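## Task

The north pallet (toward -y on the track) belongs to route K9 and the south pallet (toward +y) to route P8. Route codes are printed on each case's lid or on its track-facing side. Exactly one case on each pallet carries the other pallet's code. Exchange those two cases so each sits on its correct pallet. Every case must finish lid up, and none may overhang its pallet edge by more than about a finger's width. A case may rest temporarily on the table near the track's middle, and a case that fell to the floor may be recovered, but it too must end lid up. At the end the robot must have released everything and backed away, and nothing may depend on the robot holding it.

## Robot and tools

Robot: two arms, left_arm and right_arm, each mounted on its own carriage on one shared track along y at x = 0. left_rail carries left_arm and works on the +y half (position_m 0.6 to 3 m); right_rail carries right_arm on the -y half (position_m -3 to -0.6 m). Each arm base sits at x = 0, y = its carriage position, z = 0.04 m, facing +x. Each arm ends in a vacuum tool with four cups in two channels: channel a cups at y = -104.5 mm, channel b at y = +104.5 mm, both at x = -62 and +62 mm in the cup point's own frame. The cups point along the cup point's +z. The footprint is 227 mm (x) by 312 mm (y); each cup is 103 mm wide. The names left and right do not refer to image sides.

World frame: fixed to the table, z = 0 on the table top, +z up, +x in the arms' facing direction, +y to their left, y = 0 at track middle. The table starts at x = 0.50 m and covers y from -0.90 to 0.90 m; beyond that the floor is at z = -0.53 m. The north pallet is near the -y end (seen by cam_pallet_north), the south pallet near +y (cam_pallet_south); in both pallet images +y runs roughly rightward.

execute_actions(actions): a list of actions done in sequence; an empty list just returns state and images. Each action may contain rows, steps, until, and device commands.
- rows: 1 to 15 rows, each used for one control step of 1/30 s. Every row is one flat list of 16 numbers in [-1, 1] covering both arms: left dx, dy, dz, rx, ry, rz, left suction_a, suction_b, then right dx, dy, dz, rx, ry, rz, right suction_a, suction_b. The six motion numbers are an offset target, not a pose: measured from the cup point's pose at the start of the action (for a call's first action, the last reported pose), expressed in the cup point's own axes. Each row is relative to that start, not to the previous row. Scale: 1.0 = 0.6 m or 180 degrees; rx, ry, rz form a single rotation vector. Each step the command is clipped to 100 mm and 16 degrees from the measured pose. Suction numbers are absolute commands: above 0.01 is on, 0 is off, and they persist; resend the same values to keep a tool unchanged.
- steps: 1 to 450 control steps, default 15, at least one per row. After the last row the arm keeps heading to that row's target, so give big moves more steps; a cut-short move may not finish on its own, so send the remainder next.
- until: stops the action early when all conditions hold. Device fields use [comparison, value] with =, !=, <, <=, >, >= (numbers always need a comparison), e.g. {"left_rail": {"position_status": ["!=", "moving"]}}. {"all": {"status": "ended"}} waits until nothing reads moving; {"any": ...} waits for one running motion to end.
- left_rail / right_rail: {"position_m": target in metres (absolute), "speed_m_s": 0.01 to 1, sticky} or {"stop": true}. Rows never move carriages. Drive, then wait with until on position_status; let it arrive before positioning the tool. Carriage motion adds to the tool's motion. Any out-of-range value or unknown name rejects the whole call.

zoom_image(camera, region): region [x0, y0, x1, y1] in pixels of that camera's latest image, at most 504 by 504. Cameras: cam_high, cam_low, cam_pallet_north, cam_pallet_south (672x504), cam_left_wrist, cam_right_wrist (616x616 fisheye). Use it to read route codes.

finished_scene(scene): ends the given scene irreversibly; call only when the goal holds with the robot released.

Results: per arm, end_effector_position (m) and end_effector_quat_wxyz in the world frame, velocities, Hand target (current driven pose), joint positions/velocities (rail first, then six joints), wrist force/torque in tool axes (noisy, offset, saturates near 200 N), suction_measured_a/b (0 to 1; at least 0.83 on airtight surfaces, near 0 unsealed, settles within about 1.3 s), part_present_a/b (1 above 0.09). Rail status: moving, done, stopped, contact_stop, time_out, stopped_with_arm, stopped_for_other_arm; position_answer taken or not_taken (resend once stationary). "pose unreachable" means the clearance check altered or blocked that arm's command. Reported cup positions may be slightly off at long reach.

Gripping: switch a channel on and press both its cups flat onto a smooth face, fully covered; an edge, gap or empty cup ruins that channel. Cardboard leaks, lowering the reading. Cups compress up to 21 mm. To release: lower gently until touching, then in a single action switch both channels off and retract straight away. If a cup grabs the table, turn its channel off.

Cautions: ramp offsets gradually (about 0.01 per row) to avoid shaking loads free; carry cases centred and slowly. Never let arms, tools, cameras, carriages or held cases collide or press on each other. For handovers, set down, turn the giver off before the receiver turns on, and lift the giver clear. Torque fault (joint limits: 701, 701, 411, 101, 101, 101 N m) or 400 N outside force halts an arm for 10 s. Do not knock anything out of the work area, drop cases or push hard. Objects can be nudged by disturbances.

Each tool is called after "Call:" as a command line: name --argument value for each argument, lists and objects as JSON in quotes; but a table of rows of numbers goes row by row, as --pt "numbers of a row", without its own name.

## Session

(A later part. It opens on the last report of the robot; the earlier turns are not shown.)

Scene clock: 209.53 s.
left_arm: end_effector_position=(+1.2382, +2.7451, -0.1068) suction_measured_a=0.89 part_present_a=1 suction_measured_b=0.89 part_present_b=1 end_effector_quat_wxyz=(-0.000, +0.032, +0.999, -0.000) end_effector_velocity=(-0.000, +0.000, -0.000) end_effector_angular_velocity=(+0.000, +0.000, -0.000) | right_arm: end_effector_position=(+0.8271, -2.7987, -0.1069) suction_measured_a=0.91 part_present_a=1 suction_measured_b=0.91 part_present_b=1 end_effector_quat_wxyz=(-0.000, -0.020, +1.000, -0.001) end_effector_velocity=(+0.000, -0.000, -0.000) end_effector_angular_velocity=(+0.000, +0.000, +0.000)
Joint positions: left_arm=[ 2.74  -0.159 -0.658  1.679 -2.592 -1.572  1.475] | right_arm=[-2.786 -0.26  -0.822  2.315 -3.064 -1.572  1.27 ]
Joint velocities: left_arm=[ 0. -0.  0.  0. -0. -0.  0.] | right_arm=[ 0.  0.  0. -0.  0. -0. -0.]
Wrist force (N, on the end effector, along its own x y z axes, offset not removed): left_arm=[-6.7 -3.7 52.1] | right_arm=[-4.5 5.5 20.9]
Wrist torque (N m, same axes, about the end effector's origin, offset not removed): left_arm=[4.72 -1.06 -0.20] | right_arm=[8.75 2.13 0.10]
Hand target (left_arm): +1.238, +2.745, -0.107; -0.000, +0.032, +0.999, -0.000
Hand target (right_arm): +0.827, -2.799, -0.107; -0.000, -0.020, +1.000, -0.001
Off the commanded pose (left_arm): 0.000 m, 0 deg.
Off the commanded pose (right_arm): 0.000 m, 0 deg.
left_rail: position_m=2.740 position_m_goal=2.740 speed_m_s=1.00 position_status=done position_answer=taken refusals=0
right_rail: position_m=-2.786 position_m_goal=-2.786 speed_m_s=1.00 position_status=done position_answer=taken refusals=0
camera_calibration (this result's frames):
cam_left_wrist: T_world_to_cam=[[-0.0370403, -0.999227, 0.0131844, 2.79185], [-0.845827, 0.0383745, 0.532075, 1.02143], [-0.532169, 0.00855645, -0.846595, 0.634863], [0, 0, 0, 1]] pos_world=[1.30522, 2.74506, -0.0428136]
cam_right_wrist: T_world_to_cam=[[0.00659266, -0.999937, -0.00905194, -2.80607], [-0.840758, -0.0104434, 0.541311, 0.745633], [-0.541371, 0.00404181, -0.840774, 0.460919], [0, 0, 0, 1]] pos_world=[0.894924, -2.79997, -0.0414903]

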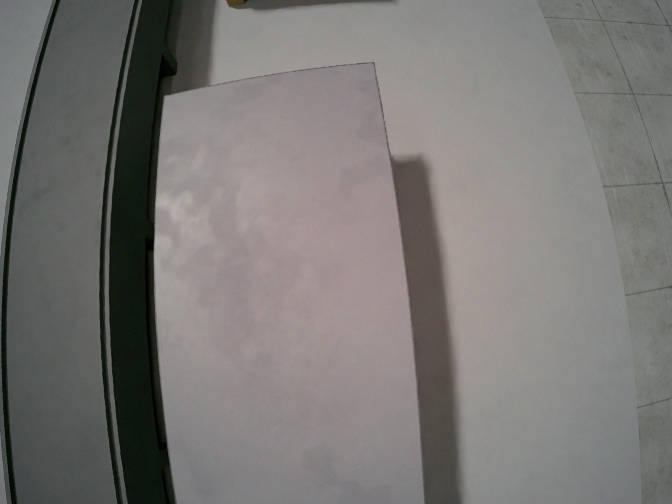

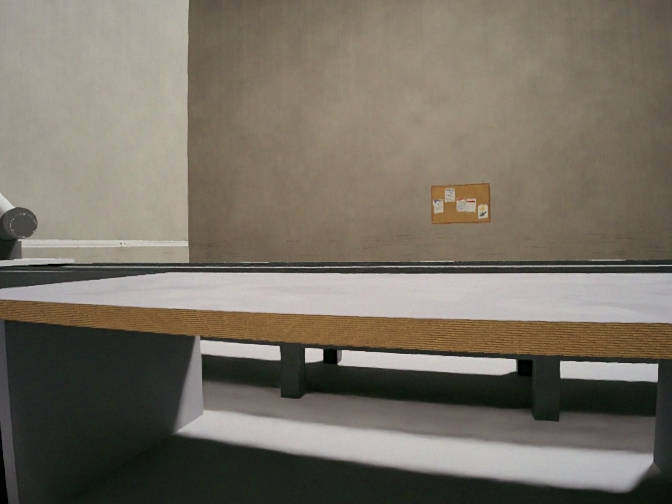

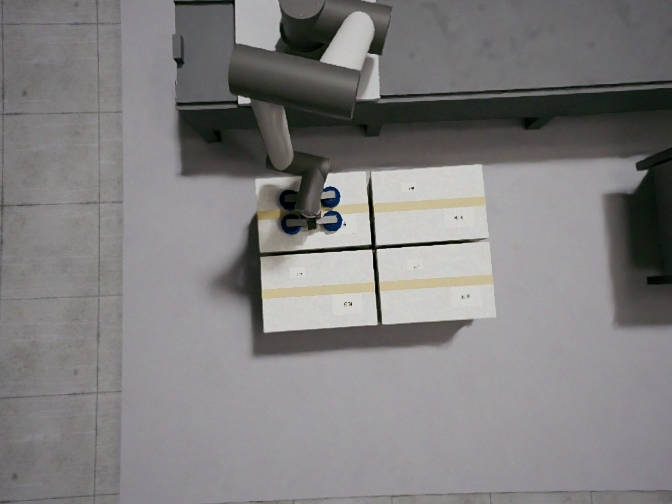

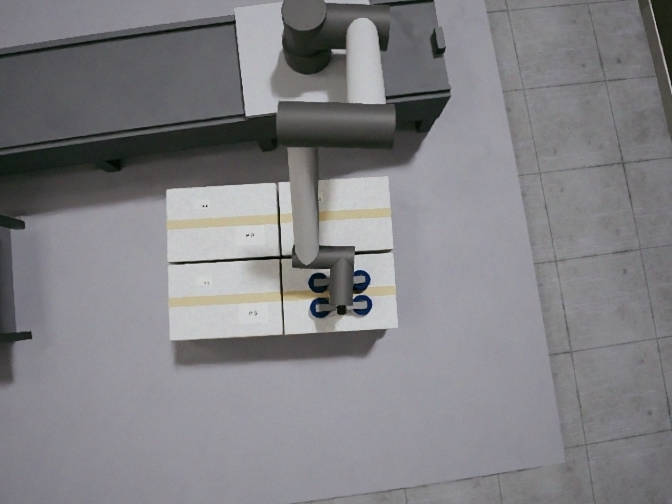

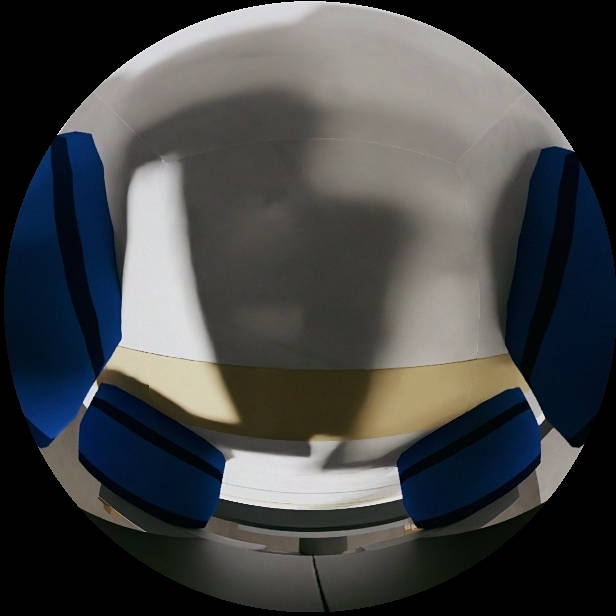

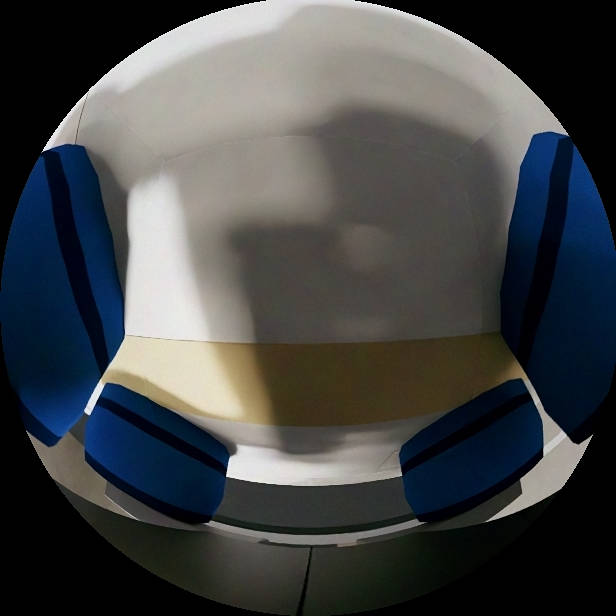

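Call:
execute_actions --actions '[{"rows":[[0,0,0.003,0,0,0,1,1,0,0,0.003,0,0,0,1,1]],"steps":7}]'

Scene clock: 211.67 s.
left_arm: end_effector_position=(+1.2385, +2.7451, -0.1077) suction_measured_a=0.89 part_present_a=1 suction_measured_b=0.89 part_present_b=1 end_effector_quat_wxyz=(+0.000, +0.032, +0.999, -0.000) end_effector_velocity=(+0.001, -0.000, -0.002) end_effector_angular_velocity=(-0.000, -0.001, +0.000) | right_arm: end_effector_position=(+0.8272, -2.7987, -0.1081) suction_measured_a=0.91 part_present_a=1 suction_measured_b=0.91 part_present_b=1 end_effector_quat_wxyz=(+0.000, -0.020, +1.000, -0.001) end_effector_velocity=(+0.001, +0.000, -0.003) end_effector_angular_velocity=(+0.001, -0.002, +0.000)
Joint positions: left_arm=[ 2.74  -0.159 -0.656  1.679 -2.593 -1.572  1.475] | right_arm=[-2.786 -0.26  -0.82   2.315 -3.066 -1.572  1.27 ]
Joint velocities: left_arm=[ 0.     0.     0.002 -0.001 -0.003  0.    -0.   ] | right_arm=[ 0.     0.     0.005 -0.001 -0.006  0.001 -0.   ]
Wrist force (N, on the end effector, along its own x y z axes, offset not removed): left_arm=[31.0 -2.7 -31.9] | right_arm=[17.8 -8.9 -46.0]
Wrist torque (N m, same axes, about the end effector's origin, offset not removed): left_arm=[5.13 -6.31 0.01] | right_arm=[-4.23 -2.56 -3.43]
Hand target (left_arm): +1.238, +2.745, -0.109; -0.000, +0.032, +0.999, -0.000
Hand target (right_arm): +0.827, -2.799, -0.109; -0.000, -0.020, +1.000, -0.001
Off the commanded pose (left_arm): 0.001 m, 0 deg.
Off the commanded pose (right_arm): 0.001 m, 0 deg.
left_rail: position_m=2.740 position_m_goal=2.740 speed_m_s=1.00 position_status=done position_answer=taken refusals=0
right_rail: position_m=-2.786 position_m_goal=-2.786 speed_m_s=1.00 position_status=done position_answer=taken refusals=0
camera_calibration (this result's frames):
cam_left_wrist: T_world_to_cam=[[-0.0370478, -0.999226, 0.0132539, 2.79184], [-0.846127, 0.0384226, 0.531595, 1.02233], [-0.531692, 0.0084799, -0.846895, 0.633822], [0, 0, 0, 1]] pos_world=[1.30545, 2.74503, -0.0436861]
cam_right_wrist: T_world_to_cam=[[0.00665494, -0.999937, -0.00902479, -2.80613], [-0.840911, -0.0104799, 0.541072, 0.746376], [-0.541133, 0.00398824, -0.840928, 0.459554], [0, 0, 0, 1]] pos_world=[0.89499, -2.79997, -0.0427163]

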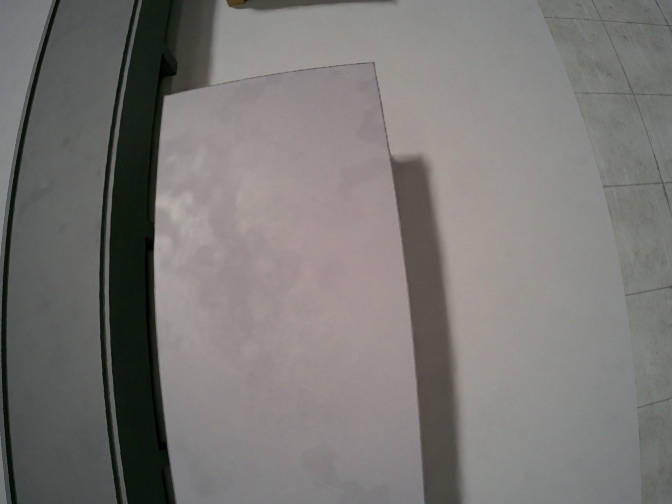

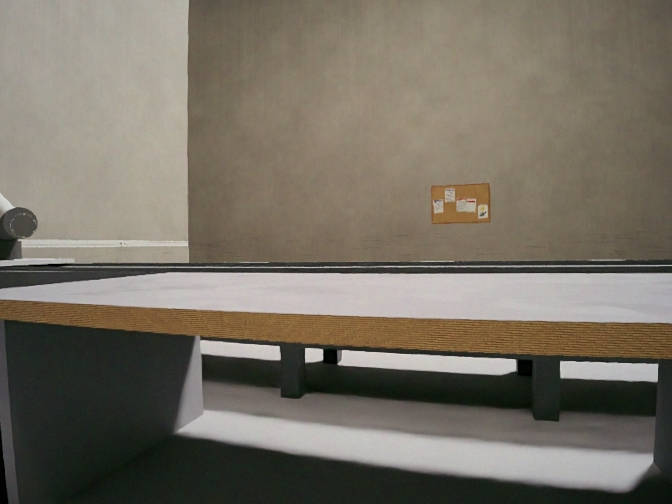

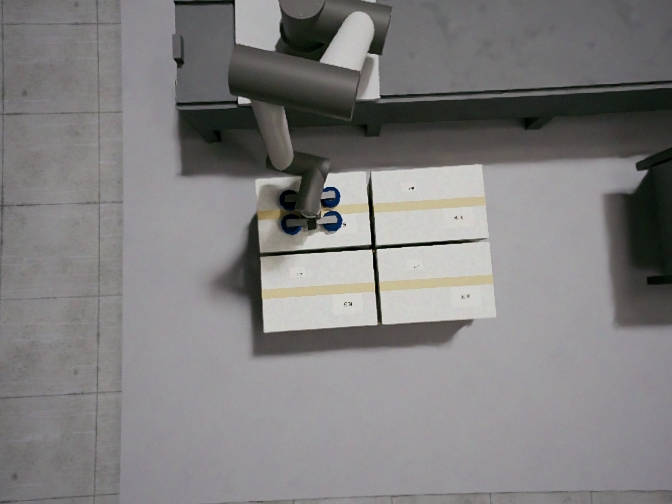

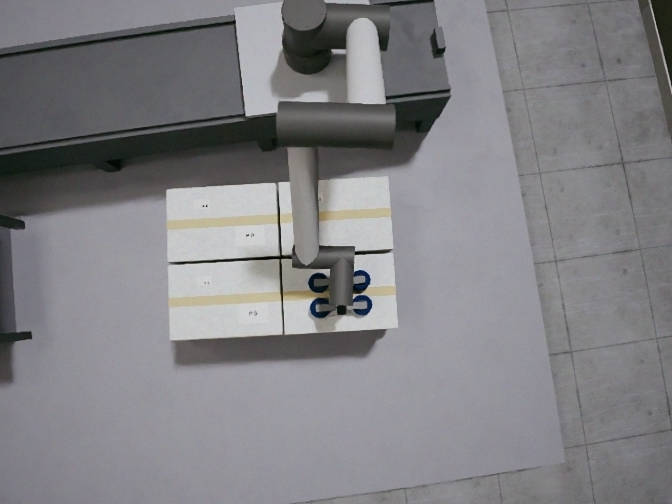

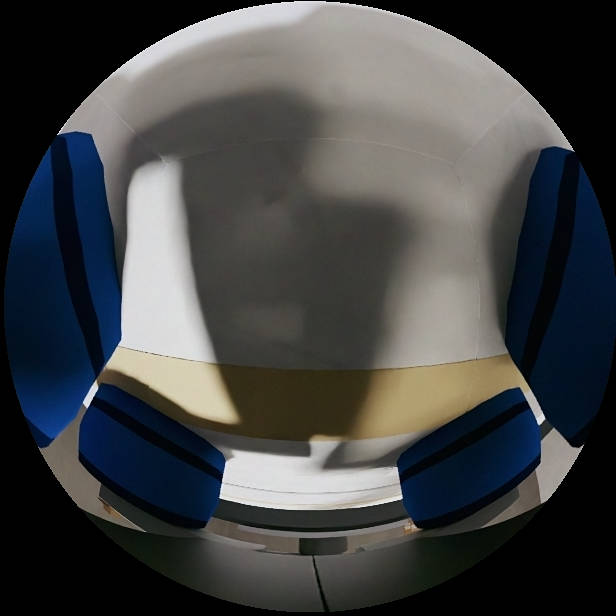

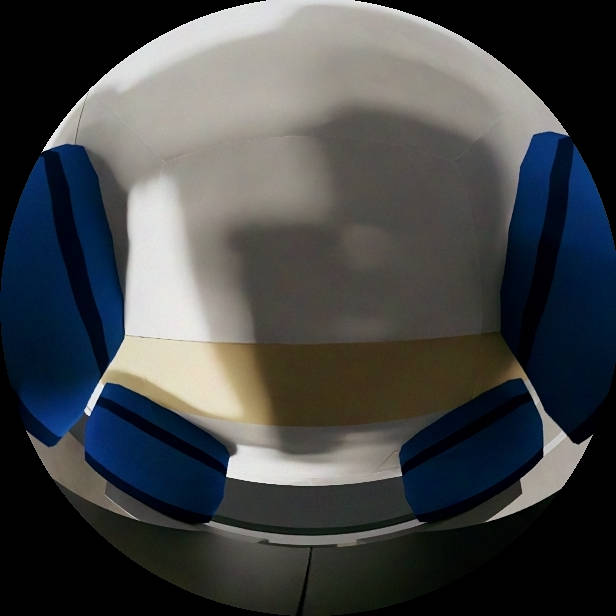

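Contact. Release.

Call:
execute_actions --actions '[{"rows":[[0,0,-0.003,0,0,0,0,0,0,0,-0.003,0,0,0,0,0],[0,0,-0.008,0,0,0,0,0,0,0,-0.008,0,0,0,0,0],[0,0,-0.013,0,0,0,0,0,0,0,-0.013,0,0,0,0,0],[0,0,-0.018,0,0,0,0,0,0,0,-0.018,0,0,0,0,0],[0,0,-0.023,0,0,0,0,0,0,0,-0.023,0,0,0,0,0],[0,0,-0.028,0,0,0,0,0,0,0,-0.028,0,0,0,0,0],[0,0,-0.035,0,0,0,0,0,0,0,-0.035,0,0,0,0,0],[0,0,-0.045,0,0,0,0,0,0,0,-0.045,0,0,0,0,0],[0,0,-0.06,0,0,0,0,0,0,0,-0.06,0,0,0,0,0],[0,0,-0.08,0,0,0,0,0,0,0,-0.08,0,0,0,0,0],[0,0,-0.1,0,0,0,0,0,0,0,-0.1,0,0,0,0,0],[0,0,-0.13,0,0,0,0,0,0,0,-0.13,0,0,0,0,0],[0,0,-0.17,0,0,0,0,0,0,0,-0.17,0,0,0,0,0],[0,0,-0.22,0,0,0,0,0,0,0,-0.22,0,0,0,0,0],[0,0,-0.55,0,0,0,0,0,0,0,-0.55,0,0,0,0,0]],"steps":32}]'

Call:
zoom_image --camera "cam_pallet_north" --region '[240, 150, 520, 350]'

Call:
zoom_image --camera "cam_pallet_south" --region '[150, 160, 420, 350]'

Scene clock: 218.57 s.
left_arm: end_effector_position=(+1.2397, +2.7455, +0.1994) suction_measured_a=0.00 part_present_a=0 suction_measured_b=0.00 part_present_b=0 end_effector_quat_wxyz=(+0.002, +0.032, +0.999, -0.001) end_effector_velocity=(-0.009, -0.001, +0.187) end_effector_angular_velocity=(+0.003, +0.017, -0.002) | right_arm: end_effector_position=(+0.8283, -2.7970, +0.1909) suction_measured_a=0.00 part_present_a=0 suction_measured_b=0.00 part_present_b=0 end_effector_quat_wxyz=(+0.006, -0.020, +1.000, -0.002) end_effector_velocity=(-0.010, +0.000, +0.241) end_effector_angular_velocity=(+0.012, +0.046, +0.001)
Joint positions: left_arm=[ 2.74  -0.158 -0.93   1.65  -2.294 -1.571  1.476] | right_arm=[-2.786 -0.258 -1.265  2.285 -2.604 -1.572  1.272]
Joint velocities: left_arm=[ 0.    -0.002 -0.149 -0.058  0.224  0.    -0.   ] | right_arm=[ 0.    -0.003 -0.323 -0.109  0.48  -0.    -0.004]
Wrist force (N, on the end effector, along its own x y z axes, offset not removed): left_arm=[-6.2 2.3 -8.7] | right_arm=[-3.5 7.9 -5.8]
Wrist torque (N m, same axes, about the end effector's origin, offset not removed): left_arm=[0.33 0.94 -0.01] | right_arm=[0.80 0.51 0.03]
Hand target (left_arm): +1.238, +2.745, +0.222; +0.000, +0.032, +0.999, -0.000
Hand target (right_arm): +0.826, -2.797, +0.221; +0.002, -0.020, +1.000, -0.001
Off the commanded pose (left_arm): 0.023 m, 0 deg.
Off the commanded pose (right_arm): 0.031 m, 1 deg.
left_rail: position_m=2.740 position_m_goal=2.740 speed_m_s=1.00 position_status=done position_answer=taken refusals=0
right_rail: position_m=-2.786 position_m_goal=-2.786 speed_m_s=1.00 position_status=done position_answer=taken refusals=0
camera_calibration (this result's frames):
cam_left_wrist: T_world_to_cam=[[-0.0371318, -0.999218, 0.0135955, 2.78823], [-0.847992, 0.0387043, 0.528594, 0.862236], [-0.528707, 0.00809876, -0.848766, 0.892271], [0, 0, 0, 1]] pos_world=[1.30645, 2.74545, 0.263649]
cam_right_wrist: T_world_to_cam=[[0.00678445, -0.999957, -0.00628482, -2.80251], [-0.847147, -0.00908682, 0.531281, 0.596481], [-0.531315, 0.00171971, -0.847172, 0.69833], [0, 0, 0, 1]] pos_world=[0.895353, -2.79817, 0.257093]

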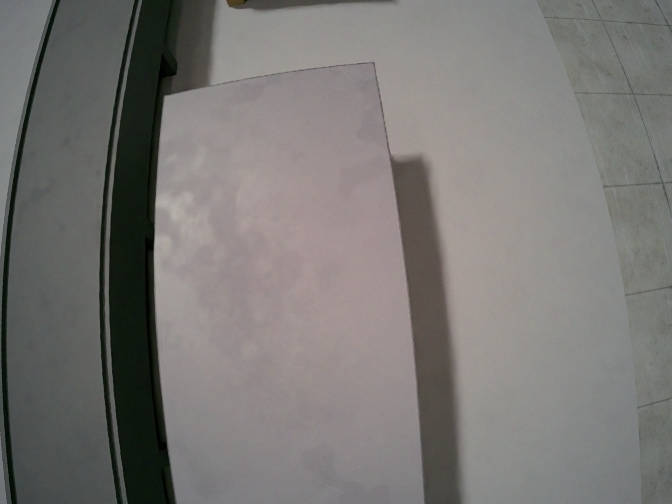

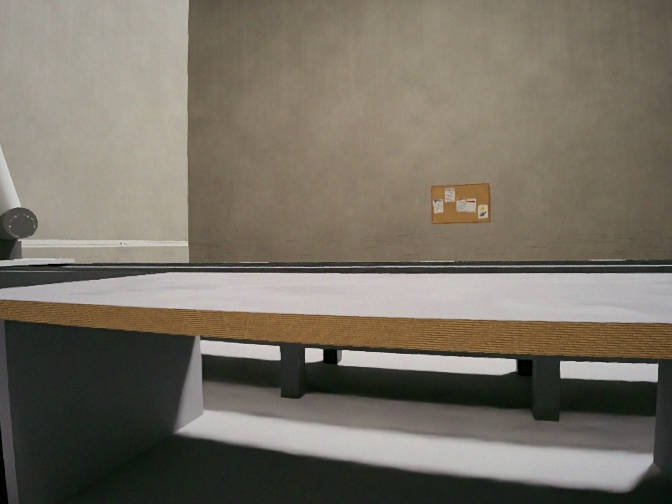

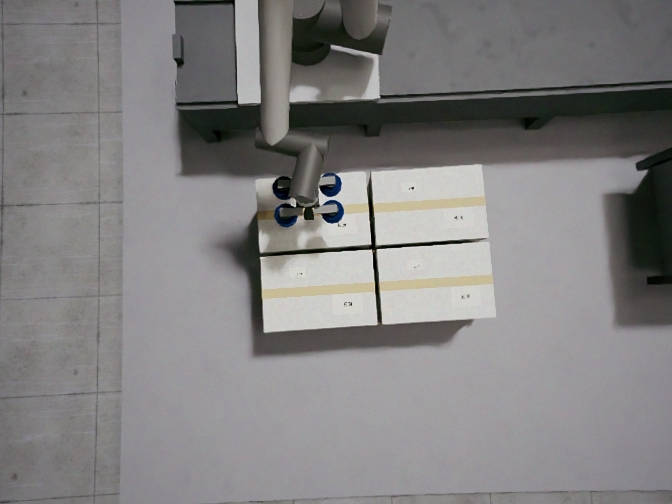

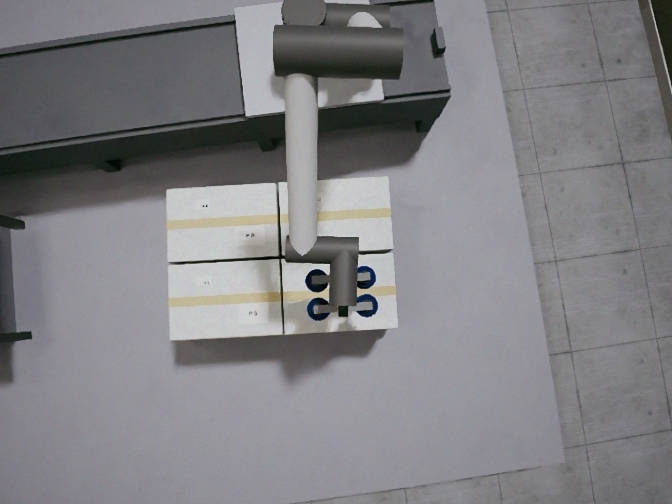

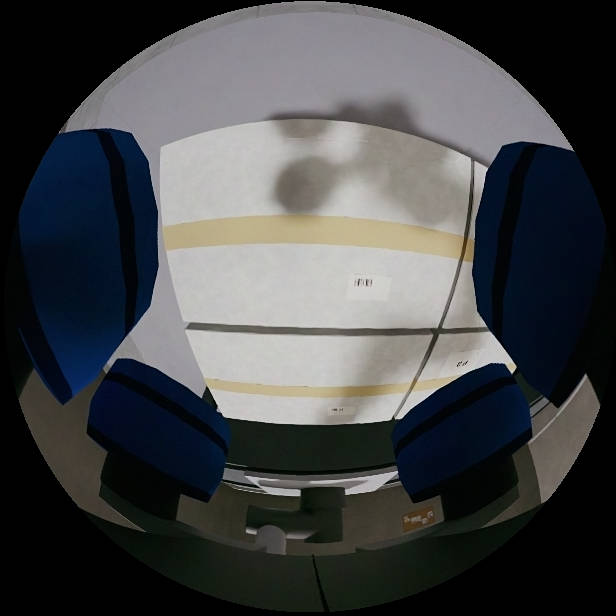

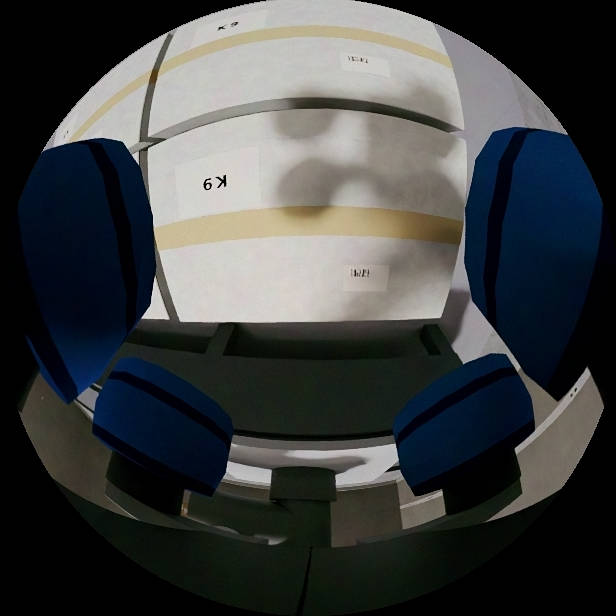

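Region (240, 150, 520, 350) of cam_pallet_north's 672x504 image, scaled by 1.800, with more detail than that image has; it fills the top 360 rows of this view, and the rest is white.

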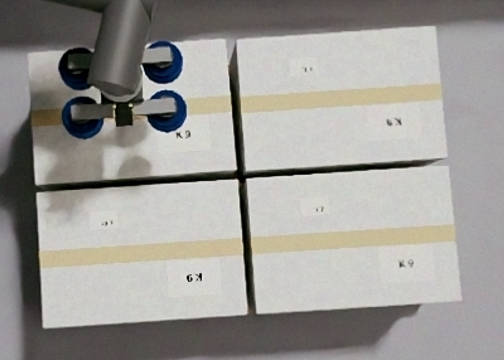

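Region (150, 160, 420, 350) of cam_pallet_south's 672x504 image, scaled by 1.867, with more detail than that image has; it fills the top 355 rows of this view, and the rest is white.

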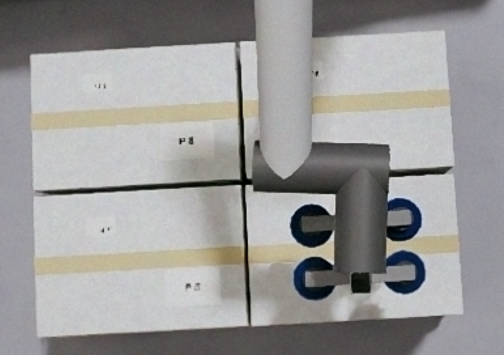

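Call:
finished_scene --scene 2

The scene is finished: the task was done.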